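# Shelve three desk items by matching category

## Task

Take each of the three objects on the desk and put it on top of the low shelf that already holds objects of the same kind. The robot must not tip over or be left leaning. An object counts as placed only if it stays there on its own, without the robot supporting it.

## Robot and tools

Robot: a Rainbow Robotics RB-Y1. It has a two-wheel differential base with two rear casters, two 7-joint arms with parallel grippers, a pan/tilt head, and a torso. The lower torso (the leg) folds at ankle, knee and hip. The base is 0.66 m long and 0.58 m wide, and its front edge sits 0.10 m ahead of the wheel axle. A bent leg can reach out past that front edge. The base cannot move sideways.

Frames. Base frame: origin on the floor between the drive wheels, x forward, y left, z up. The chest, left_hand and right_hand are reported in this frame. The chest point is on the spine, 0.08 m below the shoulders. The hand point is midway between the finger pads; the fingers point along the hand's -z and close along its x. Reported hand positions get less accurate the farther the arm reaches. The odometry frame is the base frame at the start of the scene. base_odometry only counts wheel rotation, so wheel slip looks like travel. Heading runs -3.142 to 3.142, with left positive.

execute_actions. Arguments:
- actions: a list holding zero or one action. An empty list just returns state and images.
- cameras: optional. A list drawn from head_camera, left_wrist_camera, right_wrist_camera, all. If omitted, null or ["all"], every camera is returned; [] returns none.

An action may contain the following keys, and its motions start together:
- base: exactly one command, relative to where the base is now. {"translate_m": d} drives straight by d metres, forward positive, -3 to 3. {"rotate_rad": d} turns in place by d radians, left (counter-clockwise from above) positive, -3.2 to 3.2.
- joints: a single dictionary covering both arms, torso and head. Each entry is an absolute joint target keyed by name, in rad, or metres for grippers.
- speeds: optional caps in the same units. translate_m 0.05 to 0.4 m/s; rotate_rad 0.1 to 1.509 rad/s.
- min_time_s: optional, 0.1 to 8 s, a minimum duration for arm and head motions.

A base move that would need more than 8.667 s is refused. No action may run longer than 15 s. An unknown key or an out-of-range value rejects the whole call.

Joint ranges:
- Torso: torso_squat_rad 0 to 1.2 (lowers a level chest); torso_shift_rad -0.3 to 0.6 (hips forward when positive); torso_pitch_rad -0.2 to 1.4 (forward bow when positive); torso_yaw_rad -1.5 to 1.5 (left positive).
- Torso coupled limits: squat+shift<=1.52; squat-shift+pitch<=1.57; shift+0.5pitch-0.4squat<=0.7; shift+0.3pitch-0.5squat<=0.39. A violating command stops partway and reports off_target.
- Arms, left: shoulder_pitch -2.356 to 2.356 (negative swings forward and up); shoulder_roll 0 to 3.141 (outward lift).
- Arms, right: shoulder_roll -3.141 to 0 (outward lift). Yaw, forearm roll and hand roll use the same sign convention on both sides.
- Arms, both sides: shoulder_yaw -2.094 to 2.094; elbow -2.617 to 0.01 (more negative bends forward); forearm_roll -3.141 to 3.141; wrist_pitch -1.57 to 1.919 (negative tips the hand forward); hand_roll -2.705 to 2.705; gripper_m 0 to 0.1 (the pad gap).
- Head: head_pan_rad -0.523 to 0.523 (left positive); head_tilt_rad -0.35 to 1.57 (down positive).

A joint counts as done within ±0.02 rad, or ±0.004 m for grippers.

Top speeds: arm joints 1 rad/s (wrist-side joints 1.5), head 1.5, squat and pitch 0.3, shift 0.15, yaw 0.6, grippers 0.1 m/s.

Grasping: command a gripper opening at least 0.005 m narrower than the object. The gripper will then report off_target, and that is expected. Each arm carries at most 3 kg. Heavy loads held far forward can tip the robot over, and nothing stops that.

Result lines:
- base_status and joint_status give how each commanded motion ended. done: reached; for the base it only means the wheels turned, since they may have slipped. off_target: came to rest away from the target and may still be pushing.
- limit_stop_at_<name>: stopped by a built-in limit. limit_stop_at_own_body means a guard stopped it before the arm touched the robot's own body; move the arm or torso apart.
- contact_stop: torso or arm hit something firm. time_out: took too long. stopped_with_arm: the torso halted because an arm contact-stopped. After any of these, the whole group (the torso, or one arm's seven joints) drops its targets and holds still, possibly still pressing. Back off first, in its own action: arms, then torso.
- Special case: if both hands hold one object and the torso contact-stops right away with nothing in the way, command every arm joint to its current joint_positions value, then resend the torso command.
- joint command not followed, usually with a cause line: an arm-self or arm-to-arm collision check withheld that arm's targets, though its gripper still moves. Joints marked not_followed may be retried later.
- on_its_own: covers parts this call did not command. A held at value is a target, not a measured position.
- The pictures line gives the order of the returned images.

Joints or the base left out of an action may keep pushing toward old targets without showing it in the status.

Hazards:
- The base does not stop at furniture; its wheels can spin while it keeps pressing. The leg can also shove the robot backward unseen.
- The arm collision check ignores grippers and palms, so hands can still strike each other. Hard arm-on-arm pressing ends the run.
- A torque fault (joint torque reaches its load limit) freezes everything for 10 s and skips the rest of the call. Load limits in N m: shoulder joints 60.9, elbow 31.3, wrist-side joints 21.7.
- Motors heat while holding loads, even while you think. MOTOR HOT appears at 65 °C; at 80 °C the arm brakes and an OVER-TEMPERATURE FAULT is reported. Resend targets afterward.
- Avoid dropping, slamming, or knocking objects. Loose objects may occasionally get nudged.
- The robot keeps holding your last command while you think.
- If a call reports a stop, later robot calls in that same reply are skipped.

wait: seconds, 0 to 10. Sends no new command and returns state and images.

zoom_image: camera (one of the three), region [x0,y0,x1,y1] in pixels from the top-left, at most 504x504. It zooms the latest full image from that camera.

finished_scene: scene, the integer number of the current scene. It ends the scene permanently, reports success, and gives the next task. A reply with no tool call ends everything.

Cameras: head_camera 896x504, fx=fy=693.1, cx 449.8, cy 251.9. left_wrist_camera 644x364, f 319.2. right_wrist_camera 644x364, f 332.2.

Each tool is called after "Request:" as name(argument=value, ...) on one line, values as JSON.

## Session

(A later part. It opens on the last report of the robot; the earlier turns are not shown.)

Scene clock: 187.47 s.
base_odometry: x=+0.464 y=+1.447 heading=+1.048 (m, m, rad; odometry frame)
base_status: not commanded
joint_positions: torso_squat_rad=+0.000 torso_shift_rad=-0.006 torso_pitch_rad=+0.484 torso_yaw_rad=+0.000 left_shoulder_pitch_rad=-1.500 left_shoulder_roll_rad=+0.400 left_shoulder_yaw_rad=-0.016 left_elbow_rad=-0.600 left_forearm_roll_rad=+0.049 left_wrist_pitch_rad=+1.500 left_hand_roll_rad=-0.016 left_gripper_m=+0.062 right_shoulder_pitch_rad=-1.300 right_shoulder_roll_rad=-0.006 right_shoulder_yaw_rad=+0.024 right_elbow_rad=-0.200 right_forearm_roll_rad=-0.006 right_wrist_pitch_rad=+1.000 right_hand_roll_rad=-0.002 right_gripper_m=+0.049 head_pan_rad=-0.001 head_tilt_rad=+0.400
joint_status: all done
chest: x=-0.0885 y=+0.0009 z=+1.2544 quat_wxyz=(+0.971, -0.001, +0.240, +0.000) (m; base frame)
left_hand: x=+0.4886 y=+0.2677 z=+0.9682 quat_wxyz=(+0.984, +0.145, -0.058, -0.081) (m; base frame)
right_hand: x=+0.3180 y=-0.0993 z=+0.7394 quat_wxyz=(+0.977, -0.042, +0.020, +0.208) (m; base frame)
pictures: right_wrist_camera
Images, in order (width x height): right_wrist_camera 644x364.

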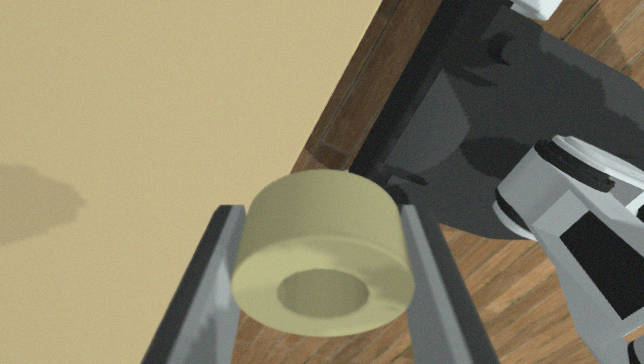

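Request:
execute_actions(actions=[{"joints":{"torso_pitch_rad":0.8,"right_shoulder_pitch_rad":-1.8,"right_elbow_rad":-0.3,"right_wrist_pitch_rad":1.3,"head_tilt_rad":0.2}}], cameras=["right_wrist_camera"])

Scene clock: 192.23 s.
base_odometry: x=+0.464 y=+1.447 heading=+1.048 (m, m, rad; odometry frame)
base_status: not commanded
joint_positions: torso_squat_rad=+0.000 torso_shift_rad=-0.006 torso_pitch_rad=+0.800 torso_yaw_rad=+0.000 left_shoulder_pitch_rad=-1.500 left_shoulder_roll_rad=+0.400 left_shoulder_yaw_rad=-0.016 left_elbow_rad=-0.600 left_forearm_roll_rad=+0.049 left_wrist_pitch_rad=+1.500 left_hand_roll_rad=-0.016 left_gripper_m=+0.062 right_shoulder_pitch_rad=-1.800 right_shoulder_roll_rad=-0.006 right_shoulder_yaw_rad=+0.024 right_elbow_rad=-0.300 right_forearm_roll_rad=-0.006 right_wrist_pitch_rad=+1.300 right_hand_roll_rad=-0.002 right_gripper_m=+0.049 head_pan_rad=-0.001 head_tilt_rad=+0.200
joint_status: all done
chest: x=-0.0105 y=+0.0009 z=+1.1960 quat_wxyz=(+0.921, -0.001, +0.389, +0.000) (m; base frame)
left_hand: x=+0.4492 y=+0.2676 z=+0.7447 quat_wxyz=(+0.981, +0.130, +0.097, -0.103) (m; base frame)
right_hand: x=+0.4481 y=-0.0048 z=+0.7672 quat_wxyz=(+0.962, -0.036, +0.027, +0.269) (m; base frame)
pictures: right_wrist_camera
Images, in order (width x height): right_wrist_camera 644x364.

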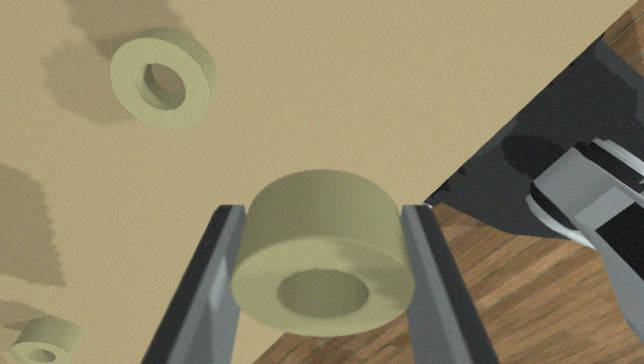

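Request:
execute_actions(actions=[{"joints":{"right_gripper_m":0.1}}], cameras=["right_wrist_camera"])

Scene clock: 196.77 s.
base_odometry: x=+0.464 y=+1.447 heading=+1.048 (m, m, rad; odometry frame)
base_status: not commanded
joint_positions: torso_squat_rad=+0.000 torso_shift_rad=-0.006 torso_pitch_rad=+0.800 torso_yaw_rad=+0.000 left_shoulder_pitch_rad=-1.500 left_shoulder_roll_rad=+0.400 left_shoulder_yaw_rad=-0.016 left_elbow_rad=-0.600 left_forearm_roll_rad=+0.049 left_wrist_pitch_rad=+1.500 left_hand_roll_rad=-0.016 left_gripper_m=+0.062 right_shoulder_pitch_rad=-1.800 right_shoulder_roll_rad=-0.006 right_shoulder_yaw_rad=+0.024 right_elbow_rad=-0.300 right_forearm_roll_rad=-0.006 right_wrist_pitch_rad=+1.300 right_hand_roll_rad=-0.002 right_gripper_m=+0.100 head_pan_rad=-0.001 head_tilt_rad=+0.200
joint_status: all done
chest: x=-0.0105 y=+0.0009 z=+1.1960 quat_wxyz=(+0.921, -0.001, +0.389, +0.000) (m; base frame)
left_hand: x=+0.4492 y=+0.2676 z=+0.7447 quat_wxyz=(+0.981, +0.130, +0.097, -0.103) (m; base frame)
right_hand: x=+0.4481 y=-0.0048 z=+0.7672 quat_wxyz=(+0.962, -0.036, +0.027, +0.269) (m; base frame)
pictures: right_wrist_camera
Images, in order (width x height): right_wrist_camera 644x364.

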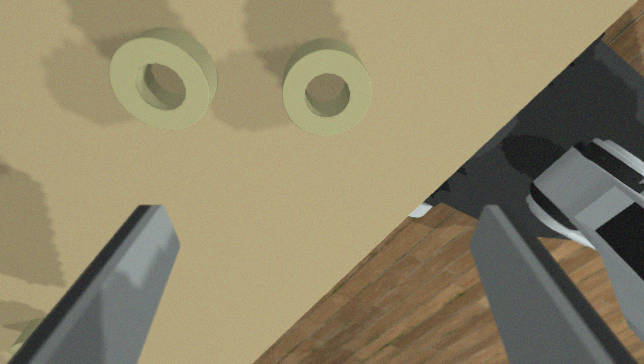

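Placed. Now the yellow shelf on the back wall.

Request:
execute_actions(actions=[{"base":{"translate_m":-0.9},"joints":{"torso_pitch_rad":0.5}}], cameras=[])

Request:
execute_actions(actions=[{"base":{"rotate_rad":1.57},"joints":{"head_tilt_rad":0.0}}], cameras=["head_camera"])

Scene clock: 202.27 s.
base_odometry: x=+0.015 y=+0.667 heading=+1.048 (m, m, rad; odometry frame)
base_status: done
joint_positions: torso_squat_rad=+0.000 torso_shift_rad=-0.006 torso_pitch_rad=+0.500 torso_yaw_rad=+0.000 left_shoulder_pitch_rad=-1.500 left_shoulder_roll_rad=+0.400 left_shoulder_yaw_rad=-0.016 left_elbow_rad=-0.600 left_forearm_roll_rad=+0.049 left_wrist_pitch_rad=+1.500 left_hand_roll_rad=-0.016 left_gripper_m=+0.062 right_shoulder_pitch_rad=-1.800 right_shoulder_roll_rad=-0.006 right_shoulder_yaw_rad=+0.024 right_elbow_rad=-0.300 right_forearm_roll_rad=-0.006 right_wrist_pitch_rad=+1.300 right_hand_roll_rad=-0.002 right_gripper_m=+0.100 head_pan_rad=-0.001 head_tilt_rad=+0.200
joint_status: all done
chest: x=-0.0842 y=+0.0010 z=+1.2520 quat_wxyz=(+0.969, -0.001, +0.247, +0.000) (m; base frame)
left_hand: x=+0.4883 y=+0.2677 z=+0.9568 quat_wxyz=(+0.985, +0.144, -0.050, -0.082) (m; base frame)
right_hand: x=+0.4807 y=-0.0047 z=+0.9779 quat_wxyz=(+0.955, -0.076, -0.117, +0.261) (m; base frame)
pictures: none
No camera images: the call's "cameras" was empty. Leave "cameras" out to get every camera's image.

Scene clock: 206.13 s.
base_odometry: x=+0.015 y=+0.667 heading=+2.617 (m, m, rad; odometry frame)
base_status: done
joint_positions: torso_squat_rad=+0.000 torso_shift_rad=-0.006 torso_pitch_rad=+0.500 torso_yaw_rad=+0.000 left_shoulder_pitch_rad=-1.500 left_shoulder_roll_rad=+0.400 left_shoulder_yaw_rad=-0.016 left_elbow_rad=-0.600 left_forearm_roll_rad=+0.049 left_wrist_pitch_rad=+1.500 left_hand_roll_rad=-0.016 left_gripper_m=+0.062 right_shoulder_pitch_rad=-1.800 right_shoulder_roll_rad=-0.006 right_shoulder_yaw_rad=+0.024 right_elbow_rad=-0.300 right_forearm_roll_rad=-0.006 right_wrist_pitch_rad=+1.300 right_hand_roll_rad=-0.002 right_gripper_m=+0.100 head_pan_rad=-0.001 head_tilt_rad=+0.000
joint_status: all done
chest: x=-0.0842 y=+0.0010 z=+1.2520 quat_wxyz=(+0.969, -0.001, +0.247, +0.000) (m; base frame)
left_hand: x=+0.4883 y=+0.2677 z=+0.9568 quat_wxyz=(+0.985, +0.144, -0.050, -0.082) (m; base frame)
right_hand: x=+0.4807 y=-0.0047 z=+0.9779 quat_wxyz=(+0.955, -0.076, -0.117, +0.261) (m; base frame)
pictures: head_camera
Images, in order (width x height): head_camera 896x504.

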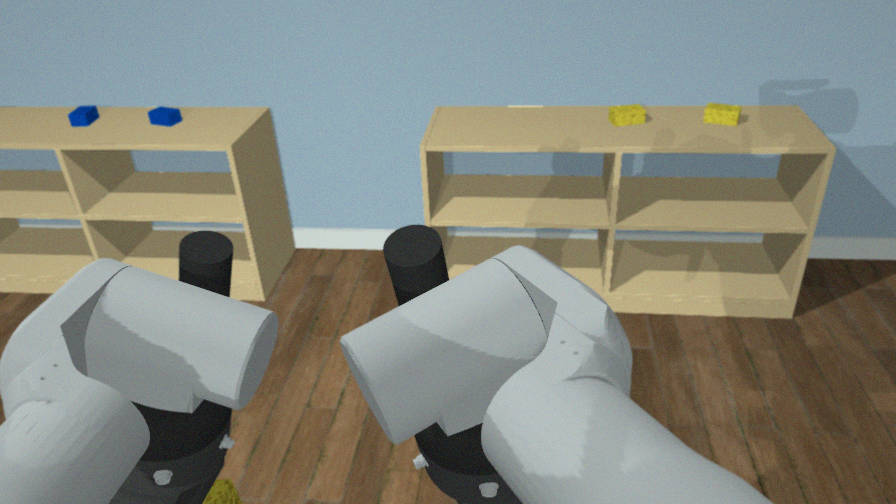

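Request:
execute_actions(actions=[{"base":{"rotate_rad":-0.28}}], cameras=[])

Request:
execute_actions(actions=[{"base":{"translate_m":1.7}}], cameras=[])

Request:
execute_actions(actions=[{"base":{"rotate_rad":0.28},"joints":{"head_tilt_rad":0.4}}], cameras=["left_wrist_camera","head_camera"])

Scene clock: 212.03 s.
base_odometry: x=+0.015 y=+0.667 heading=+2.338 (m, m, rad; odometry frame)
base_status: done
joint_positions: torso_squat_rad=+0.000 torso_shift_rad=-0.006 torso_pitch_rad=+0.500 torso_yaw_rad=+0.000 left_shoulder_pitch_rad=-1.500 left_shoulder_roll_rad=+0.400 left_shoulder_yaw_rad=-0.016 left_elbow_rad=-0.600 left_forearm_roll_rad=+0.049 left_wrist_pitch_rad=+1.500 left_hand_roll_rad=-0.016 left_gripper_m=+0.062 right_shoulder_pitch_rad=-1.800 right_shoulder_roll_rad=-0.006 right_shoulder_yaw_rad=+0.024 right_elbow_rad=-0.300 right_forearm_roll_rad=-0.006 right_wrist_pitch_rad=+1.300 right_hand_roll_rad=-0.002 right_gripper_m=+0.100 head_pan_rad=-0.001 head_tilt_rad=+0.000
joint_status: not commanded
chest: x=-0.0842 y=+0.0010 z=+1.2520 quat_wxyz=(+0.969, -0.001, +0.247, +0.000) (m; base frame)
left_hand: x=+0.4883 y=+0.2677 z=+0.9568 quat_wxyz=(+0.985, +0.144, -0.050, -0.082) (m; base frame)
right_hand: x=+0.4807 y=-0.0047 z=+0.9779 quat_wxyz=(+0.955, -0.076, -0.117, +0.261) (m; base frame)
pictures: none
No camera images: the call's "cameras" was empty. Leave "cameras" out to get every camera's image.

Scene clock: 217.63 s.
base_odometry: x=-1.166 y=+1.890 heading=+2.339 (m, m, rad; odometry frame)
base_status: done
joint_positions: torso_squat_rad=+0.000 torso_shift_rad=-0.006 torso_pitch_rad=+0.500 torso_yaw_rad=+0.000 left_shoulder_pitch_rad=-1.500 left_shoulder_roll_rad=+0.400 left_shoulder_yaw_rad=-0.016 left_elbow_rad=-0.600 left_forearm_roll_rad=+0.049 left_wrist_pitch_rad=+1.500 left_hand_roll_rad=-0.016 left_gripper_m=+0.062 right_shoulder_pitch_rad=-1.800 right_shoulder_roll_rad=-0.006 right_shoulder_yaw_rad=+0.024 right_elbow_rad=-0.300 right_forearm_roll_rad=-0.006 right_wrist_pitch_rad=+1.300 right_hand_roll_rad=-0.002 right_gripper_m=+0.100 head_pan_rad=-0.001 head_tilt_rad=+0.000
joint_status: not commanded
chest: x=-0.0841 y=+0.0010 z=+1.2520 quat_wxyz=(+0.969, -0.001, +0.247, +0.000) (m; base frame)
left_hand: x=+0.4883 y=+0.2677 z=+0.9567 quat_wxyz=(+0.985, +0.144, -0.050, -0.082) (m; base frame)
right_hand: x=+0.4807 y=-0.0047 z=+0.9778 quat_wxyz=(+0.955, -0.076, -0.117, +0.261) (m; base frame)
pictures: none
No camera images: the call's "cameras" was empty. Leave "cameras" out to get every camera's image.

Scene clock: 219.47 s.
base_odometry: x=-1.166 y=+1.890 heading=+2.618 (m, m, rad; odometry frame)
base_status: done
joint_positions: torso_squat_rad=+0.000 torso_shift_rad=-0.006 torso_pitch_rad=+0.500 torso_yaw_rad=+0.000 left_shoulder_pitch_rad=-1.500 left_shoulder_roll_rad=+0.400 left_shoulder_yaw_rad=-0.016 left_elbow_rad=-0.600 left_forearm_roll_rad=+0.049 left_wrist_pitch_rad=+1.500 left_hand_roll_rad=-0.016 left_gripper_m=+0.062 right_shoulder_pitch_rad=-1.800 right_shoulder_roll_rad=-0.006 right_shoulder_yaw_rad=+0.024 right_elbow_rad=-0.300 right_forearm_roll_rad=-0.006 right_wrist_pitch_rad=+1.300 right_hand_roll_rad=-0.002 right_gripper_m=+0.100 head_pan_rad=-0.001 head_tilt_rad=+0.400
joint_status: all done
chest: x=-0.0841 y=+0.0010 z=+1.2520 quat_wxyz=(+0.969, -0.001, +0.247, +0.000) (m; base frame)
left_hand: x=+0.4883 y=+0.2677 z=+0.9567 quat_wxyz=(+0.985, +0.144, -0.050, -0.082) (m; base frame)
right_hand: x=+0.4807 y=-0.0047 z=+0.9778 quat_wxyz=(+0.955, -0.076, -0.117, +0.261) (m; base frame)
pictures: head_camera, left_wrist_camera
Images, in order (width x height): head_camera 896x504, left_wrist_camera 644x364.

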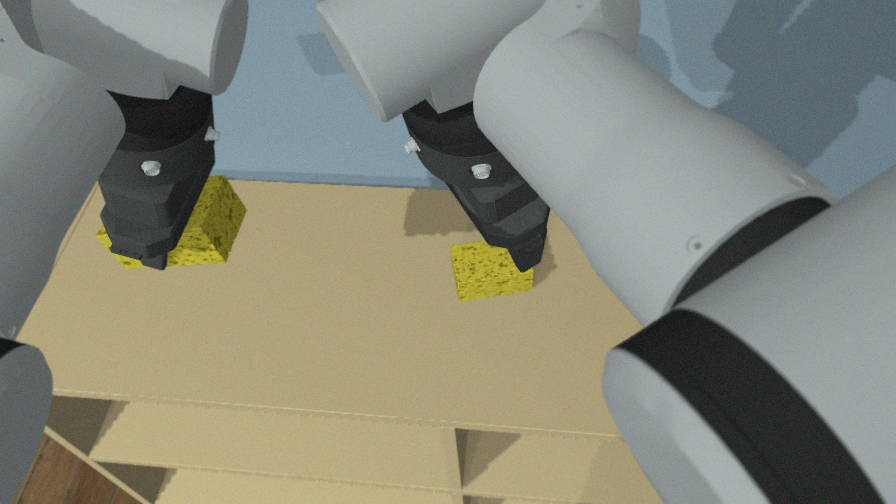

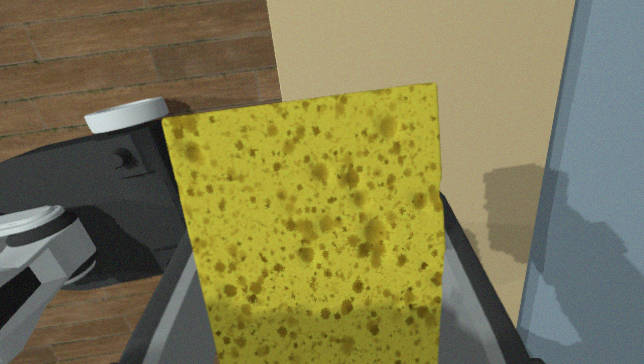

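A little further, then bow down.

Request:
execute_actions(actions=[{"base":{"translate_m":0.12},"joints":{"torso_pitch_rad":0.8,"left_shoulder_pitch_rad":-1.75,"left_wrist_pitch_rad":1.75,"head_tilt_rad":0.2},"min_time_s":2}], cameras=["left_wrist_camera"])

Scene clock: 223.90 s.
base_odometry: x=-1.270 y=+1.950 heading=+2.618 (m, m, rad; odometry frame)
base_status: done
joint_positions: torso_squat_rad=+0.000 torso_shift_rad=-0.006 torso_pitch_rad=+0.800 torso_yaw_rad=+0.000 left_shoulder_pitch_rad=-1.749 left_shoulder_roll_rad=+0.400 left_shoulder_yaw_rad=-0.016 left_elbow_rad=-0.600 left_forearm_roll_rad=+0.049 left_wrist_pitch_rad=+1.750 left_hand_roll_rad=-0.016 left_gripper_m=+0.062 right_shoulder_pitch_rad=-1.800 right_shoulder_roll_rad=-0.006 right_shoulder_yaw_rad=+0.024 right_elbow_rad=-0.300 right_forearm_roll_rad=-0.006 right_wrist_pitch_rad=+1.300 right_hand_roll_rad=-0.002 right_gripper_m=+0.100 head_pan_rad=-0.001 head_tilt_rad=+0.200
joint_status: all done
chest: x=-0.0105 y=+0.0009 z=+1.1961 quat_wxyz=(+0.921, -0.001, +0.389, +0.000) (m; base frame)
left_hand: x=+0.5012 y=+0.2238 z=+0.8567 quat_wxyz=(+0.982, +0.126, +0.098, -0.103) (m; base frame)
right_hand: x=+0.4481 y=-0.0048 z=+0.7671 quat_wxyz=(+0.962, -0.036, +0.027, +0.269) (m; base frame)
pictures: left_wrist_camera
Images, in order (width x height): left_wrist_camera 644x364.

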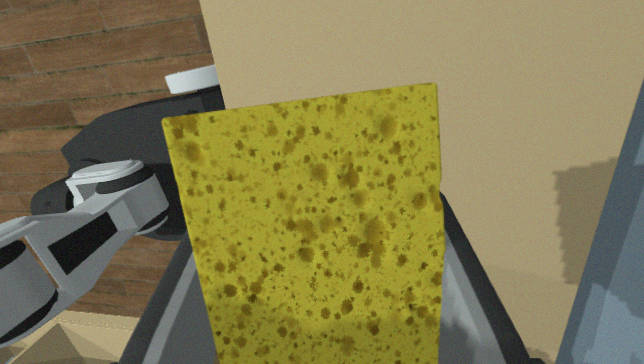

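Request:
execute_actions(actions=[{"joints":{"left_shoulder_pitch_rad":-1.55,"left_wrist_pitch_rad":1.55}}], cameras=[])

Request:
execute_actions(actions=[{"joints":{"left_gripper_m":0.1}}], cameras=["left_wrist_camera"])

Scene clock: 226.77 s.
base_odometry: x=-1.270 y=+1.950 heading=+2.618 (m, m, rad; odometry frame)
base_status: not commanded
joint_positions: torso_squat_rad=+0.000 torso_shift_rad=-0.006 torso_pitch_rad=+0.800 torso_yaw_rad=+0.000 left_shoulder_pitch_rad=-1.550 left_shoulder_roll_rad=+0.400 left_shoulder_yaw_rad=-0.016 left_elbow_rad=-0.600 left_forearm_roll_rad=+0.049 left_wrist_pitch_rad=+1.550 left_hand_roll_rad=-0.016 left_gripper_m=+0.062 right_shoulder_pitch_rad=-1.800 right_shoulder_roll_rad=-0.006 right_shoulder_yaw_rad=+0.024 right_elbow_rad=-0.300 right_forearm_roll_rad=-0.006 right_wrist_pitch_rad=+1.300 right_hand_roll_rad=-0.002 right_gripper_m=+0.100 head_pan_rad=-0.001 head_tilt_rad=+0.200
joint_status: all done
chest: x=-0.0105 y=+0.0009 z=+1.1961 quat_wxyz=(+0.921, -0.001, +0.389, +0.000) (m; base frame)
left_hand: x=+0.4618 y=+0.2585 z=+0.7659 quat_wxyz=(+0.981, +0.129, +0.098, -0.103) (m; base frame)
right_hand: x=+0.4480 y=-0.0048 z=+0.7671 quat_wxyz=(+0.962, -0.036, +0.027, +0.269) (m; base frame)
pictures: none
No camera images: the call's "cameras" was empty. Leave "cameras" out to get every camera's image.

Scene clock: 228.23 s.
base_odometry: x=-1.270 y=+1.950 heading=+2.618 (m, m, rad; odometry frame)
base_status: not commanded
joint_positions: torso_squat_rad=+0.000 torso_shift_rad=-0.006 torso_pitch_rad=+0.800 torso_yaw_rad=+0.000 left_shoulder_pitch_rad=-1.550 left_shoulder_roll_rad=+0.400 left_shoulder_yaw_rad=-0.016 left_elbow_rad=-0.600 left_forearm_roll_rad=+0.049 left_wrist_pitch_rad=+1.550 left_hand_roll_rad=-0.016 left_gripper_m=+0.099 right_shoulder_pitch_rad=-1.800 right_shoulder_roll_rad=-0.006 right_shoulder_yaw_rad=+0.024 right_elbow_rad=-0.300 right_forearm_roll_rad=-0.006 right_wrist_pitch_rad=+1.300 right_hand_roll_rad=-0.002 right_gripper_m=+0.100 head_pan_rad=-0.001 head_tilt_rad=+0.200
joint_status: all done
chest: x=-0.0105 y=+0.0009 z=+1.1961 quat_wxyz=(+0.921, -0.001, +0.389, +0.000) (m; base frame)
left_hand: x=+0.4618 y=+0.2585 z=+0.7659 quat_wxyz=(+0.981, +0.129, +0.098, -0.103) (m; base frame)
right_hand: x=+0.4480 y=-0.0048 z=+0.7671 quat_wxyz=(+0.962, -0.036, +0.027, +0.269) (m; base frame)
pictures: left_wrist_camera
Images, in order (width x height): left_wrist_camera 644x364.

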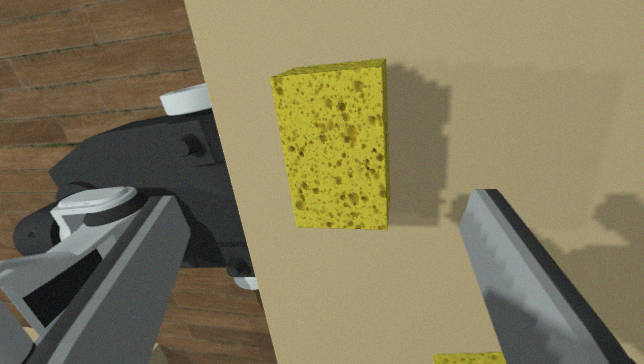

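Request:
execute_actions(actions=[{"base":{"translate_m":-0.3},"joints":{"torso_pitch_rad":0.5,"right_shoulder_pitch_rad":-1.6,"right_elbow_rad":-0.5,"right_wrist_pitch_rad":1.6}}], cameras=[])

Request:
execute_actions(actions=[{"base":{"rotate_rad":2.715}}], cameras=[])

Request:
execute_actions(actions=[{"base":{"translate_m":3.0}}], cameras=[])

Request:
execute_actions(actions=[{"base":{"translate_m":0.77}}], cameras=[])

Request:
execute_actions(actions=[{"base":{"rotate_rad":0.427},"joints":{"head_tilt_rad":0.4}}], cameras=["head_camera"])

Scene clock: 236.93 s.
base_odometry: x=-1.010 y=+1.800 heading=+2.619 (m, m, rad; odometry frame)
base_status: done
joint_positions: torso_squat_rad=+0.000 torso_shift_rad=-0.006 torso_pitch_rad=+0.500 torso_yaw_rad=+0.000 left_shoulder_pitch_rad=-1.550 left_shoulder_roll_rad=+0.400 left_shoulder_yaw_rad=-0.016 left_elbow_rad=-0.600 left_forearm_roll_rad=+0.049 left_wrist_pitch_rad=+1.550 left_hand_roll_rad=-0.016 left_gripper_m=+0.099 right_shoulder_pitch_rad=-1.600 right_shoulder_roll_rad=-0.006 right_shoulder_yaw_rad=+0.024 right_elbow_rad=-0.500 right_forearm_roll_rad=-0.006 right_wrist_pitch_rad=+1.600 right_hand_roll_rad=-0.002 right_gripper_m=+0.100 head_pan_rad=-0.001 head_tilt_rad=+0.200
joint_status: all done
chest: x=-0.0841 y=+0.0010 z=+1.2520 quat_wxyz=(+0.969, -0.001, +0.247, +0.000) (m; base frame)
left_hand: x=+0.4942 y=+0.2586 z=+0.9807 quat_wxyz=(+0.985, +0.143, -0.050, -0.082) (m; base frame)
right_hand: x=+0.4069 y=-0.0449 z=+0.9280 quat_wxyz=(+0.968, -0.082, +0.028, +0.237) (m; base frame)
pictures: none
No camera images: the call's "cameras" was empty. Leave "cameras" out to get every camera's image.

Scene clock: 241.93 s.
base_odometry: x=-1.010 y=+1.800 heading=-0.950 (m, m, rad; odometry frame)
base_status: done
joint_positions: torso_squat_rad=+0.000 torso_shift_rad=-0.006 torso_pitch_rad=+0.500 torso_yaw_rad=+0.000 left_shoulder_pitch_rad=-1.550 left_shoulder_roll_rad=+0.400 left_shoulder_yaw_rad=-0.016 left_elbow_rad=-0.600 left_forearm_roll_rad=+0.049 left_wrist_pitch_rad=+1.550 left_hand_roll_rad=-0.016 left_gripper_m=+0.099 right_shoulder_pitch_rad=-1.600 right_shoulder_roll_rad=-0.006 right_shoulder_yaw_rad=+0.024 right_elbow_rad=-0.500 right_forearm_roll_rad=-0.006 right_wrist_pitch_rad=+1.600 right_hand_roll_rad=-0.002 right_gripper_m=+0.100 head_pan_rad=-0.001 head_tilt_rad=+0.200
joint_status: not commanded
chest: x=-0.0841 y=+0.0010 z=+1.2520 quat_wxyz=(+0.969, -0.001, +0.247, +0.000) (m; base frame)
left_hand: x=+0.4942 y=+0.2587 z=+0.9807 quat_wxyz=(+0.985, +0.143, -0.050, -0.082) (m; base frame)
right_hand: x=+0.4069 y=-0.0449 z=+0.9280 quat_wxyz=(+0.968, -0.082, +0.028, +0.237) (m; base frame)
pictures: none
No camera images: the call's "cameras" was empty. Leave "cameras" out to get every camera's image.

Scene clock: 250.80 s.
base_odometry: x=+0.736 y=-0.640 heading=-0.950 (m, m, rad; odometry frame)
base_status: done
joint_positions: torso_squat_rad=+0.000 torso_shift_rad=-0.006 torso_pitch_rad=+0.500 torso_yaw_rad=+0.000 left_shoulder_pitch_rad=-1.550 left_shoulder_roll_rad=+0.400 left_shoulder_yaw_rad=-0.016 left_elbow_rad=-0.600 left_forearm_roll_rad=+0.049 left_wrist_pitch_rad=+1.550 left_hand_roll_rad=-0.016 left_gripper_m=+0.099 right_shoulder_pitch_rad=-1.600 right_shoulder_roll_rad=-0.006 right_shoulder_yaw_rad=+0.024 right_elbow_rad=-0.500 right_forearm_roll_rad=-0.006 right_wrist_pitch_rad=+1.600 right_hand_roll_rad=-0.002 right_gripper_m=+0.100 head_pan_rad=-0.001 head_tilt_rad=+0.200
joint_status: not commanded
chest: x=-0.0841 y=+0.0010 z=+1.2520 quat_wxyz=(+0.969, -0.001, +0.247, +0.000) (m; base frame)
left_hand: x=+0.4942 y=+0.2587 z=+0.9807 quat_wxyz=(+0.985, +0.143, -0.050, -0.082) (m; base frame)
right_hand: x=+0.4069 y=-0.0449 z=+0.9280 quat_wxyz=(+0.968, -0.082, +0.028, +0.237) (m; base frame)
pictures: none
No camera images: the call's "cameras" was empty. Leave "cameras" out to get every camera's image.

Scene clock: 254.10 s.
base_odometry: x=+1.184 y=-1.266 heading=-0.950 (m, m, rad; odometry frame)
base_status: done
joint_positions: torso_squat_rad=+0.000 torso_shift_rad=-0.006 torso_pitch_rad=+0.500 torso_yaw_rad=+0.000 left_shoulder_pitch_rad=-1.550 left_shoulder_roll_rad=+0.400 left_shoulder_yaw_rad=-0.016 left_elbow_rad=-0.600 left_forearm_roll_rad=+0.049 left_wrist_pitch_rad=+1.550 left_hand_roll_rad=-0.016 left_gripper_m=+0.099 right_shoulder_pitch_rad=-1.600 right_shoulder_roll_rad=-0.006 right_shoulder_yaw_rad=+0.024 right_elbow_rad=-0.500 right_forearm_roll_rad=-0.006 right_wrist_pitch_rad=+1.600 right_hand_roll_rad=-0.002 right_gripper_m=+0.100 head_pan_rad=-0.001 head_tilt_rad=+0.200
joint_status: not commanded
chest: x=-0.0841 y=+0.0010 z=+1.2520 quat_wxyz=(+0.969, -0.001, +0.247, +0.000) (m; base frame)
left_hand: x=+0.4942 y=+0.2587 z=+0.9807 quat_wxyz=(+0.985, +0.143, -0.050, -0.082) (m; base frame)
right_hand: x=+0.4069 y=-0.0449 z=+0.9280 quat_wxyz=(+0.968, -0.082, +0.028, +0.237) (m; base frame)
pictures: none
No camera images: the call's "cameras" was empty. Leave "cameras" out to get every camera's image.

Scene clock: 256.30 s.
base_odometry: x=+1.184 y=-1.266 heading=-0.523 (m, m, rad; odometry frame)
base_status: done
joint_positions: torso_squat_rad=+0.000 torso_shift_rad=-0.006 torso_pitch_rad=+0.500 torso_yaw_rad=+0.000 left_shoulder_pitch_rad=-1.550 left_shoulder_roll_rad=+0.400 left_shoulder_yaw_rad=-0.016 left_elbow_rad=-0.600 left_forearm_roll_rad=+0.049 left_wrist_pitch_rad=+1.550 left_hand_roll_rad=-0.016 left_gripper_m=+0.099 right_shoulder_pitch_rad=-1.600 right_shoulder_roll_rad=-0.006 right_shoulder_yaw_rad=+0.024 right_elbow_rad=-0.500 right_forearm_roll_rad=-0.006 right_wrist_pitch_rad=+1.600 right_hand_roll_rad=-0.002 right_gripper_m=+0.100 head_pan_rad=-0.001 head_tilt_rad=+0.400
joint_status: all done
chest: x=-0.0841 y=+0.0010 z=+1.2520 quat_wxyz=(+0.969, -0.001, +0.247, +0.000) (m; base frame)
left_hand: x=+0.4942 y=+0.2587 z=+0.9806 quat_wxyz=(+0.985, +0.143, -0.050, -0.082) (m; base frame)
right_hand: x=+0.4069 y=-0.0449 z=+0.9280 quat_wxyz=(+0.968, -0.082, +0.028, +0.237) (m; base frame)
pictures: head_camera
Images, in order (width x height): head_camera 896x504.

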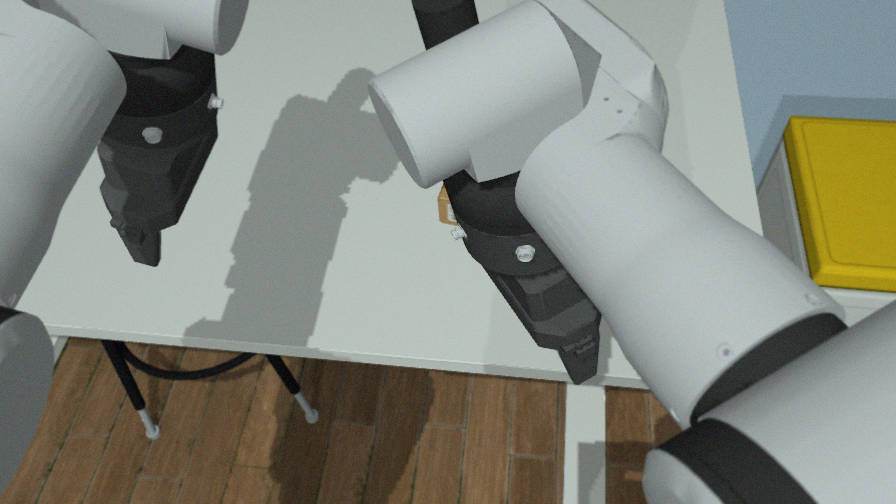

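Request:
execute_actions(actions=[{"base":{"translate_m":0.38},"joints":{"right_shoulder_pitch_rad":-1.4,"right_wrist_pitch_rad":1.4}}], cameras=["right_wrist_camera"])

Scene clock: 260.30 s.
base_odometry: x=+1.513 y=-1.456 heading=-0.523 (m, m, rad; odometry frame)
base_status: done
joint_positions: torso_squat_rad=+0.000 torso_shift_rad=-0.006 torso_pitch_rad=+0.500 torso_yaw_rad=+0.000 left_shoulder_pitch_rad=-1.550 left_shoulder_roll_rad=+0.400 left_shoulder_yaw_rad=-0.016 left_elbow_rad=-0.600 left_forearm_roll_rad=+0.049 left_wrist_pitch_rad=+1.550 left_hand_roll_rad=-0.016 left_gripper_m=+0.099 right_shoulder_pitch_rad=-1.400 right_shoulder_roll_rad=-0.006 right_shoulder_yaw_rad=+0.024 right_elbow_rad=-0.500 right_forearm_roll_rad=-0.006 right_wrist_pitch_rad=+1.400 right_hand_roll_rad=-0.002 right_gripper_m=+0.100 head_pan_rad=-0.001 head_tilt_rad=+0.400
joint_status: all done
chest: x=-0.0841 y=+0.0009 z=+1.2520 quat_wxyz=(+0.969, -0.001, +0.247, +0.000) (m; base frame)
left_hand: x=+0.4942 y=+0.2586 z=+0.9806 quat_wxyz=(+0.985, +0.143, -0.050, -0.082) (m; base frame)
right_hand: x=+0.3750 y=-0.0655 z=+0.8362 quat_wxyz=(+0.974, -0.053, +0.028, +0.220) (m; base frame)
pictures: right_wrist_camera
Images, in order (width x height): right_wrist_camera 644x364.

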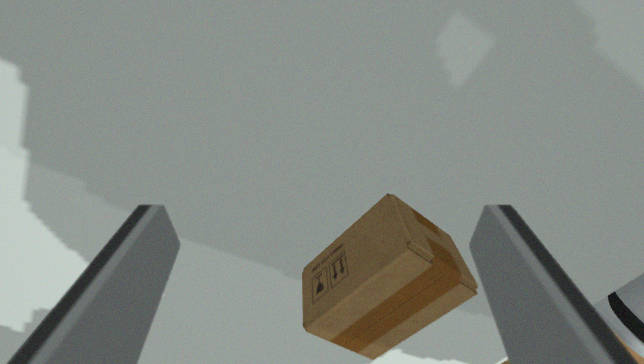

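Request:
execute_actions(actions=[{"joints":{"right_hand_roll_rad":-0.55,"torso_yaw_rad":0.1}}], cameras=["right_wrist_camera"])

Scene clock: 263.67 s.
base_odometry: x=+1.513 y=-1.456 heading=-0.523 (m, m, rad; odometry frame)
base_status: not commanded
joint_positions: torso_squat_rad=+0.000 torso_shift_rad=-0.006 torso_pitch_rad=+0.500 torso_yaw_rad=+0.100 left_shoulder_pitch_rad=-1.550 left_shoulder_roll_rad=+0.400 left_shoulder_yaw_rad=-0.016 left_elbow_rad=-0.600 left_forearm_roll_rad=+0.049 left_wrist_pitch_rad=+1.550 left_hand_roll_rad=-0.016 left_gripper_m=+0.099 right_shoulder_pitch_rad=-1.400 right_shoulder_roll_rad=-0.006 right_shoulder_yaw_rad=+0.024 right_elbow_rad=-0.500 right_forearm_roll_rad=-0.006 right_wrist_pitch_rad=+1.400 right_hand_roll_rad=-0.550 right_gripper_m=+0.100 head_pan_rad=-0.001 head_tilt_rad=+0.400
joint_status: all done
chest: x=-0.0841 y=+0.0010 z=+1.2520 quat_wxyz=(+0.968, +0.012, +0.247, +0.048) (m; base frame)
left_hand: x=+0.4688 y=+0.3211 z=+0.9944 quat_wxyz=(+0.984, +0.169, -0.042, -0.040) (m; base frame)
right_hand: x=+0.3781 y=-0.0049 z=+0.8344 quat_wxyz=(+0.999, -0.035, +0.012, -0.007) (m; base frame)
pictures: right_wrist_camera
Images, in order (width x height): right_wrist_camera 644x364.

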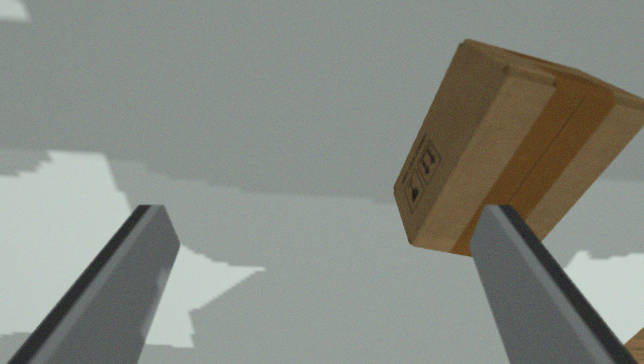

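Request:
execute_actions(actions=[{"joints":{"right_hand_roll_rad":-1.0,"torso_yaw_rad":0.06},"base":{"translate_m":-0.05}}], cameras=["right_wrist_camera"])

Scene clock: 267.60 s.
base_odometry: x=+1.470 y=-1.431 heading=-0.523 (m, m, rad; odometry frame)
base_status: done
joint_positions: torso_squat_rad=+0.000 torso_shift_rad=-0.006 torso_pitch_rad=+0.500 torso_yaw_rad=+0.060 left_shoulder_pitch_rad=-1.550 left_shoulder_roll_rad=+0.400 left_shoulder_yaw_rad=-0.016 left_elbow_rad=-0.600 left_forearm_roll_rad=+0.049 left_wrist_pitch_rad=+1.550 left_hand_roll_rad=-0.016 left_gripper_m=+0.099 right_shoulder_pitch_rad=-1.400 right_shoulder_roll_rad=-0.006 right_shoulder_yaw_rad=+0.024 right_elbow_rad=-0.500 right_forearm_roll_rad=-0.006 right_wrist_pitch_rad=+1.400 right_hand_roll_rad=-1.000 right_gripper_m=+0.100 head_pan_rad=-0.001 head_tilt_rad=+0.400
joint_status: all done
chest: x=-0.0842 y=+0.0009 z=+1.2520 quat_wxyz=(+0.968, +0.007, +0.247, +0.029) (m; base frame)
left_hand: x=+0.4796 y=+0.2964 z=+0.9886 quat_wxyz=(+0.985, +0.159, -0.045, -0.057) (m; base frame)
right_hand: x=+0.3775 y=-0.0292 z=+0.8349 quat_wxyz=(+0.968, -0.046, +0.002, -0.247) (m; base frame)
pictures: right_wrist_camera
Images, in order (width x height): right_wrist_camera 644x364.

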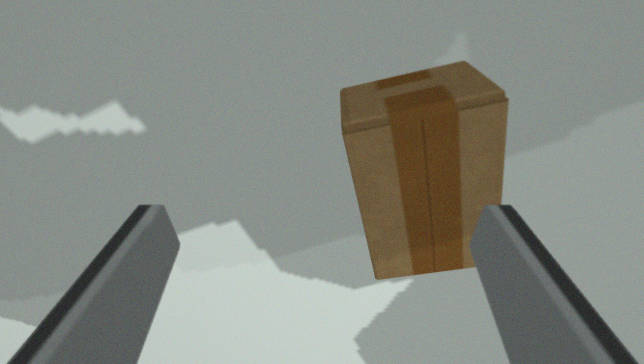

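Request:
execute_actions(actions=[{"joints":{"right_shoulder_pitch_rad":-1.28,"right_wrist_pitch_rad":1.28},"base":{"translate_m":-0.03}}], cameras=["right_wrist_camera"])

Scene clock: 271.90 s.
base_odometry: x=+1.444 y=-1.416 heading=-0.523 (m, m, rad; odometry frame)
base_status: done
joint_positions: torso_squat_rad=+0.000 torso_shift_rad=-0.006 torso_pitch_rad=+0.500 torso_yaw_rad=+0.060 left_shoulder_pitch_rad=-1.550 left_shoulder_roll_rad=+0.400 left_shoulder_yaw_rad=-0.016 left_elbow_rad=-0.600 left_forearm_roll_rad=+0.049 left_wrist_pitch_rad=+1.550 left_hand_roll_rad=-0.016 left_gripper_m=+0.099 right_shoulder_pitch_rad=-1.281 right_shoulder_roll_rad=-0.006 right_shoulder_yaw_rad=+0.024 right_elbow_rad=-0.500 right_forearm_roll_rad=-0.006 right_wrist_pitch_rad=+1.280 right_hand_roll_rad=-1.000 right_gripper_m=+0.100 head_pan_rad=-0.001 head_tilt_rad=+0.400
joint_status: all done
chest: x=-0.0841 y=+0.0010 z=+1.2520 quat_wxyz=(+0.968, +0.007, +0.247, +0.029) (m; base frame)
left_hand: x=+0.4796 y=+0.2964 z=+0.9886 quat_wxyz=(+0.985, +0.159, -0.045, -0.057) (m; base frame)
right_hand: x=+0.3510 y=-0.0422 z=+0.7838 quat_wxyz=(+0.965, -0.032, +0.009, -0.260) (m; base frame)
pictures: right_wrist_camera
Images, in order (width x height): right_wrist_camera 644x364.

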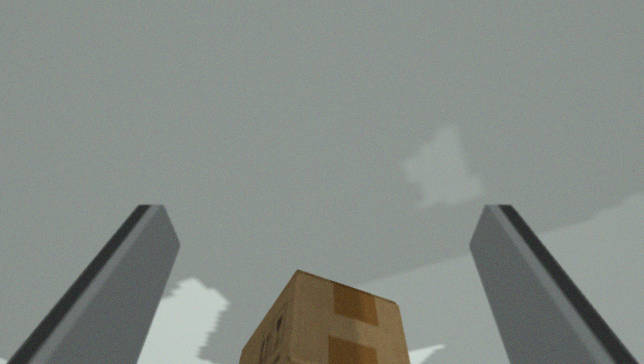

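Request:
execute_actions(actions=[{"joints":{"torso_yaw_rad":0.13},"base":{"translate_m":0.02}}], cameras=["right_wrist_camera"])

Scene clock: 274.83 s.
base_odometry: x=+1.461 y=-1.426 heading=-0.523 (m, m, rad; odometry frame)
base_status: done
joint_positions: torso_squat_rad=+0.000 torso_shift_rad=-0.006 torso_pitch_rad=+0.500 torso_yaw_rad=+0.130 left_shoulder_pitch_rad=-1.550 left_shoulder_roll_rad=+0.400 left_shoulder_yaw_rad=-0.016 left_elbow_rad=-0.600 left_forearm_roll_rad=+0.049 left_wrist_pitch_rad=+1.550 left_hand_roll_rad=-0.016 left_gripper_m=+0.099 right_shoulder_pitch_rad=-1.280 right_shoulder_roll_rad=-0.006 right_shoulder_yaw_rad=+0.024 right_elbow_rad=-0.500 right_forearm_roll_rad=-0.006 right_wrist_pitch_rad=+1.280 right_hand_roll_rad=-1.000 right_gripper_m=+0.100 head_pan_rad=-0.001 head_tilt_rad=+0.400
joint_status: all done
chest: x=-0.0841 y=+0.0010 z=+1.2520 quat_wxyz=(+0.967, +0.015, +0.247, +0.063) (m; base frame)
left_hand: x=+0.4601 y=+0.3392 z=+0.9991 quat_wxyz=(+0.983, +0.177, -0.039, -0.027) (m; base frame)
right_hand: x=+0.3523 y=+0.0002 z=+0.7829 quat_wxyz=(+0.973, -0.016, +0.013, -0.230) (m; base frame)
pictures: right_wrist_camera
Images, in order (width x height): right_wrist_camera 644x364.

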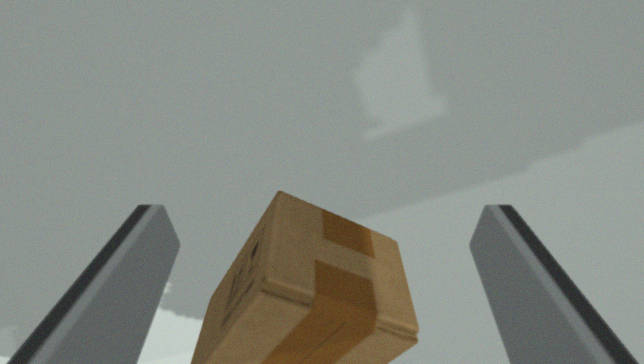

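Box is skewed a bit again; continue, lower and grip.

Request:
execute_actions(actions=[{"joints":{"torso_yaw_rad":0.18,"right_hand_roll_rad":-1.3,"torso_squat_rad":0.25}}], cameras=["right_wrist_camera"])

Scene clock: 278.47 s.
base_odometry: x=+1.461 y=-1.426 heading=-0.523 (m, m, rad; odometry frame)
base_status: not commanded
joint_positions: torso_squat_rad=+0.250 torso_shift_rad=-0.006 torso_pitch_rad=+0.500 torso_yaw_rad=+0.180 left_shoulder_pitch_rad=-1.550 left_shoulder_roll_rad=+0.400 left_shoulder_yaw_rad=-0.016 left_elbow_rad=-0.600 left_forearm_roll_rad=+0.049 left_wrist_pitch_rad=+1.550 left_hand_roll_rad=-0.016 left_gripper_m=+0.099 right_shoulder_pitch_rad=-1.280 right_shoulder_roll_rad=-0.006 right_shoulder_yaw_rad=+0.024 right_elbow_rad=-0.500 right_forearm_roll_rad=-0.006 right_wrist_pitch_rad=+1.280 right_hand_roll_rad=-1.300 right_gripper_m=+0.100 head_pan_rad=-0.001 head_tilt_rad=+0.400
joint_status: all done
chest: x=-0.0840 y=+0.0010 z=+1.2303 quat_wxyz=(+0.965, +0.021, +0.246, +0.087) (m; base frame)
left_hand: x=+0.4447 y=+0.3687 z=+0.9859 quat_wxyz=(+0.981, +0.189, -0.035, -0.006) (m; base frame)
right_hand: x=+0.3518 y=+0.0305 z=+0.7616 quat_wxyz=(+0.936, -0.007, +0.014, -0.352) (m; base frame)
pictures: right_wrist_camera
Images, in order (width x height): right_wrist_camera 644x364.

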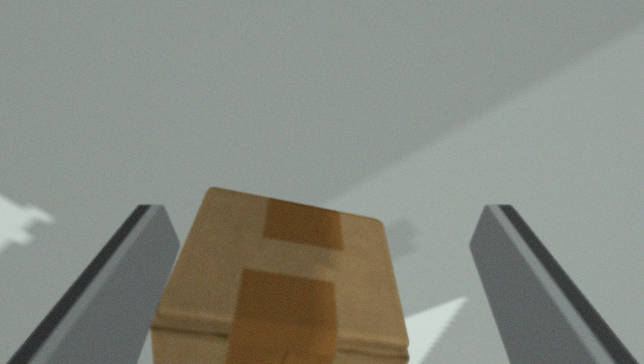

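Request:
execute_actions(actions=[{"joints":{"right_gripper_m":0.0}}], cameras=["right_wrist_camera"])

Scene clock: 283.27 s.
base_odometry: x=+1.461 y=-1.426 heading=-0.523 (m, m, rad; odometry frame)
base_status: not commanded
joint_positions: torso_squat_rad=+0.250 torso_shift_rad=-0.006 torso_pitch_rad=+0.500 torso_yaw_rad=+0.180 left_shoulder_pitch_rad=-1.550 left_shoulder_roll_rad=+0.400 left_shoulder_yaw_rad=-0.016 left_elbow_rad=-0.600 left_forearm_roll_rad=+0.049 left_wrist_pitch_rad=+1.550 left_hand_roll_rad=-0.016 left_gripper_m=+0.099 right_shoulder_pitch_rad=-1.280 right_shoulder_roll_rad=-0.006 right_shoulder_yaw_rad=+0.024 right_elbow_rad=-0.500 right_forearm_roll_rad=-0.006 right_wrist_pitch_rad=+1.280 right_hand_roll_rad=-1.300 right_gripper_m=+0.065 head_pan_rad=-0.001 head_tilt_rad=+0.400
joint_status: right_gripper_m off_target (ended at +0.065, target +0.000)
chest: x=-0.0840 y=+0.0010 z=+1.2303 quat_wxyz=(+0.965, +0.021, +0.246, +0.087) (m; base frame)
left_hand: x=+0.4447 y=+0.3687 z=+0.9859 quat_wxyz=(+0.981, +0.189, -0.035, -0.006) (m; base frame)
right_hand: x=+0.3518 y=+0.0305 z=+0.7616 quat_wxyz=(+0.936, -0.007, +0.014, -0.352) (m; base frame)
pictures: right_wrist_camera
Images, in order (width x height): right_wrist_camera 644x364.

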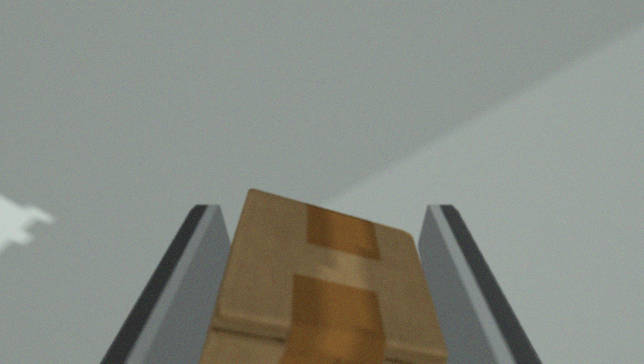

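Request:
execute_actions(actions=[{"joints":{"torso_squat_rad":0.0,"torso_yaw_rad":0,"right_shoulder_pitch_rad":-1.6,"right_wrist_pitch_rad":1.6}}], cameras=[])

Request:
execute_actions(actions=[{"base":{"translate_m":-3.0}}], cameras=[])

Request:
execute_actions(actions=[{"base":{"rotate_rad":-1.57},"joints":{"head_tilt_rad":0.0}}], cameras=["head_camera"])

Scene clock: 288.17 s.
base_odometry: x=+1.461 y=-1.426 heading=-0.523 (m, m, rad; odometry frame)
base_status: not commanded
joint_positions: torso_squat_rad=+0.000 torso_shift_rad=-0.006 torso_pitch_rad=+0.500 torso_yaw_rad=+0.000 left_shoulder_pitch_rad=-1.550 left_shoulder_roll_rad=+0.400 left_shoulder_yaw_rad=-0.016 left_elbow_rad=-0.600 left_forearm_roll_rad=+0.049 left_wrist_pitch_rad=+1.550 left_hand_roll_rad=-0.016 left_gripper_m=+0.099 right_shoulder_pitch_rad=-1.600 right_shoulder_roll_rad=-0.006 right_shoulder_yaw_rad=+0.024 right_elbow_rad=-0.500 right_forearm_roll_rad=-0.006 right_wrist_pitch_rad=+1.600 right_hand_roll_rad=-1.300 right_gripper_m=+0.065 head_pan_rad=-0.001 head_tilt_rad=+0.400
joint_status: all done
chest: x=-0.0841 y=+0.0010 z=+1.2520 quat_wxyz=(+0.969, -0.001, +0.247, +0.000) (m; base frame)
left_hand: x=+0.4942 y=+0.2587 z=+0.9806 quat_wxyz=(+0.985, +0.143, -0.050, -0.082) (m; base frame)
right_hand: x=+0.4069 y=-0.0447 z=+0.9279 quat_wxyz=(+0.914, -0.082, -0.027, -0.396) (m; base frame)
pictures: none
No camera images: the call's "cameras" was empty. Leave "cameras" out to get every camera's image.

Scene clock: 297.27 s.
base_odometry: x=-1.137 y=+0.074 heading=-0.524 (m, m, rad; odometry frame)
base_status: done
joint_positions: torso_squat_rad=+0.000 torso_shift_rad=-0.006 torso_pitch_rad=+0.500 torso_yaw_rad=+0.000 left_shoulder_pitch_rad=-1.550 left_shoulder_roll_rad=+0.400 left_shoulder_yaw_rad=-0.016 left_elbow_rad=-0.600 left_forearm_roll_rad=+0.049 left_wrist_pitch_rad=+1.550 left_hand_roll_rad=-0.016 left_gripper_m=+0.099 right_shoulder_pitch_rad=-1.600 right_shoulder_roll_rad=-0.006 right_shoulder_yaw_rad=+0.024 right_elbow_rad=-0.500 right_forearm_roll_rad=-0.006 right_wrist_pitch_rad=+1.600 right_hand_roll_rad=-1.300 right_gripper_m=+0.065 head_pan_rad=-0.001 head_tilt_rad=+0.400
joint_status: not commanded
chest: x=-0.0841 y=+0.0010 z=+1.2520 quat_wxyz=(+0.969, -0.001, +0.247, +0.000) (m; base frame)
left_hand: x=+0.4942 y=+0.2587 z=+0.9807 quat_wxyz=(+0.985, +0.143, -0.050, -0.082) (m; base frame)
right_hand: x=+0.4068 y=-0.0448 z=+0.9280 quat_wxyz=(+0.914, -0.082, -0.027, -0.396) (m; base frame)
pictures: none
No camera images: the call's "cameras" was empty. Leave "cameras" out to get every camera's image.

Scene clock: 301.13 s.
base_odometry: x=-1.137 y=+0.074 heading=-2.093 (m, m, rad; odometry frame)
base_status: done
joint_positions: torso_squat_rad=+0.000 torso_shift_rad=-0.006 torso_pitch_rad=+0.500 torso_yaw_rad=+0.000 left_shoulder_pitch_rad=-1.550 left_shoulder_roll_rad=+0.400 left_shoulder_yaw_rad=-0.016 left_elbow_rad=-0.600 left_forearm_roll_rad=+0.049 left_wrist_pitch_rad=+1.550 left_hand_roll_rad=-0.016 left_gripper_m=+0.099 right_shoulder_pitch_rad=-1.600 right_shoulder_roll_rad=-0.006 right_shoulder_yaw_rad=+0.024 right_elbow_rad=-0.500 right_forearm_roll_rad=-0.006 right_wrist_pitch_rad=+1.600 right_hand_roll_rad=-1.300 right_gripper_m=+0.065 head_pan_rad=-0.001 head_tilt_rad=+0.000
joint_status: all done
chest: x=-0.0841 y=+0.0010 z=+1.2520 quat_wxyz=(+0.969, -0.001, +0.247, +0.000) (m; base frame)
left_hand: x=+0.4942 y=+0.2587 z=+0.9807 quat_wxyz=(+0.985, +0.143, -0.050, -0.082) (m; base frame)
right_hand: x=+0.4068 y=-0.0448 z=+0.9280 quat_wxyz=(+0.914, -0.082, -0.027, -0.396) (m; base frame)
pictures: head_camera
Images, in order (width x height): head_camera 896x504.

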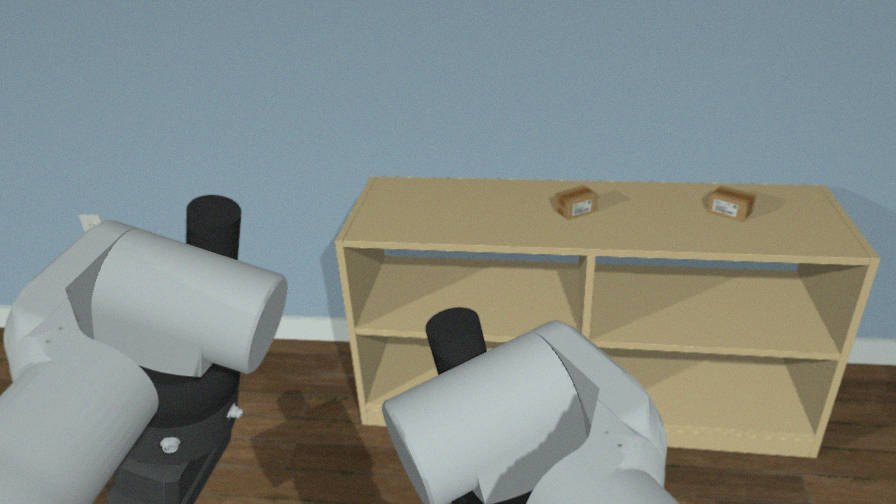

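Request:
execute_actions(actions=[{"base":{"translate_m":1.15}}], cameras=[])

Request:
execute_actions(actions=[{"joints":{"torso_pitch_rad":0.8,"right_shoulder_pitch_rad":-1.8,"right_elbow_rad":-0.3,"right_wrist_pitch_rad":1.3}}], cameras=["right_wrist_camera"])

Scene clock: 307.80 s.
base_odometry: x=-1.711 y=-0.923 heading=-2.093 (m, m, rad; odometry frame)
base_status: done
joint_positions: torso_squat_rad=+0.000 torso_shift_rad=-0.006 torso_pitch_rad=+0.500 torso_yaw_rad=+0.000 left_shoulder_pitch_rad=-1.550 left_shoulder_roll_rad=+0.400 left_shoulder_yaw_rad=-0.016 left_elbow_rad=-0.600 left_forearm_roll_rad=+0.049 left_wrist_pitch_rad=+1.550 left_hand_roll_rad=-0.016 left_gripper_m=+0.099 right_shoulder_pitch_rad=-1.600 right_shoulder_roll_rad=-0.006 right_shoulder_yaw_rad=+0.024 right_elbow_rad=-0.500 right_forearm_roll_rad=-0.006 right_wrist_pitch_rad=+1.600 right_hand_roll_rad=-1.300 right_gripper_m=+0.065 head_pan_rad=-0.001 head_tilt_rad=+0.000
joint_status: not commanded
chest: x=-0.0841 y=+0.0010 z=+1.2520 quat_wxyz=(+0.969, -0.001, +0.247, +0.000) (m; base frame)
left_hand: x=+0.4942 y=+0.2587 z=+0.9806 quat_wxyz=(+0.985, +0.143, -0.050, -0.082) (m; base frame)
right_hand: x=+0.4068 y=-0.0448 z=+0.9279 quat_wxyz=(+0.914, -0.082, -0.027, -0.396) (m; base frame)
pictures: none
No camera images: the call's "cameras" was empty. Leave "cameras" out to get every camera's image.

Scene clock: 309.57 s.
base_odometry: x=-1.711 y=-0.923 heading=-2.093 (m, m, rad; odometry frame)
base_status: not commanded
joint_positions: torso_squat_rad=+0.000 torso_shift_rad=-0.006 torso_pitch_rad=+0.800 torso_yaw_rad=+0.000 left_shoulder_pitch_rad=-1.550 left_shoulder_roll_rad=+0.400 left_shoulder_yaw_rad=-0.016 left_elbow_rad=-0.600 left_forearm_roll_rad=+0.049 left_wrist_pitch_rad=+1.550 left_hand_roll_rad=-0.016 left_gripper_m=+0.099 right_shoulder_pitch_rad=-1.800 right_shoulder_roll_rad=-0.006 right_shoulder_yaw_rad=+0.024 right_elbow_rad=-0.300 right_forearm_roll_rad=-0.006 right_wrist_pitch_rad=+1.300 right_hand_roll_rad=-1.300 right_gripper_m=+0.065 head_pan_rad=-0.001 head_tilt_rad=+0.000
joint_status: all done
chest: x=-0.0105 y=+0.0009 z=+1.1960 quat_wxyz=(+0.921, -0.001, +0.389, +0.000) (m; base frame)
left_hand: x=+0.4619 y=+0.2585 z=+0.7659 quat_wxyz=(+0.981, +0.130, +0.097, -0.103) (m; base frame)
right_hand: x=+0.4480 y=-0.0048 z=+0.7671 quat_wxyz=(+0.929, -0.045, +0.000, -0.367) (m; base frame)
pictures: right_wrist_camera
Images, in order (width x height): right_wrist_camera 644x364.

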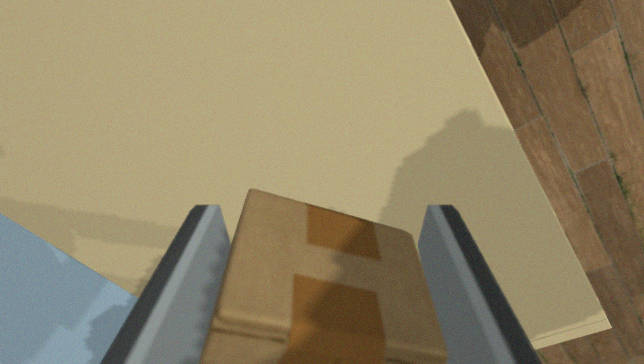

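Request:
execute_actions(actions=[{"joints":{"head_tilt_rad":0.2}}], cameras=["head_camera"])

Scene clock: 314.33 s.
base_odometry: x=-1.711 y=-0.923 heading=-2.093 (m, m, rad; odometry frame)
base_status: not commanded
joint_positions: torso_squat_rad=+0.000 torso_shift_rad=-0.006 torso_pitch_rad=+0.800 torso_yaw_rad=+0.000 left_shoulder_pitch_rad=-1.550 left_shoulder_roll_rad=+0.400 left_shoulder_yaw_rad=-0.016 left_elbow_rad=-0.600 left_forearm_roll_rad=+0.049 left_wrist_pitch_rad=+1.550 left_hand_roll_rad=-0.016 left_gripper_m=+0.099 right_shoulder_pitch_rad=-1.800 right_shoulder_roll_rad=-0.006 right_shoulder_yaw_rad=+0.024 right_elbow_rad=-0.300 right_forearm_roll_rad=-0.006 right_wrist_pitch_rad=+1.300 right_hand_roll_rad=-1.300 right_gripper_m=+0.065 head_pan_rad=-0.001 head_tilt_rad=+0.200
joint_status: all done
chest: x=-0.0105 y=+0.0009 z=+1.1960 quat_wxyz=(+0.921, -0.001, +0.389, +0.000) (m; base frame)
left_hand: x=+0.4619 y=+0.2585 z=+0.7659 quat_wxyz=(+0.981, +0.130, +0.097, -0.103) (m; base frame)
right_hand: x=+0.4480 y=-0.0048 z=+0.7671 quat_wxyz=(+0.929, -0.045, +0.000, -0.367) (m; base frame)
pictures: head_camera
Images, in order (width x height): head_camera 896x504.

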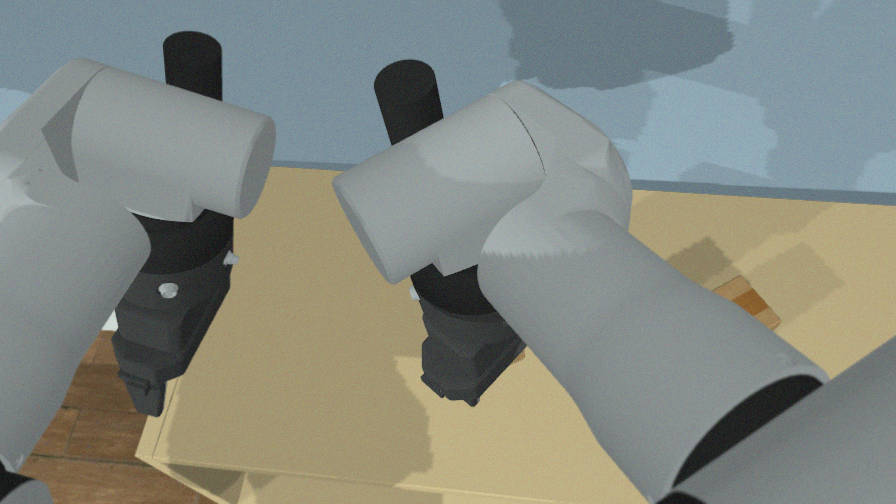

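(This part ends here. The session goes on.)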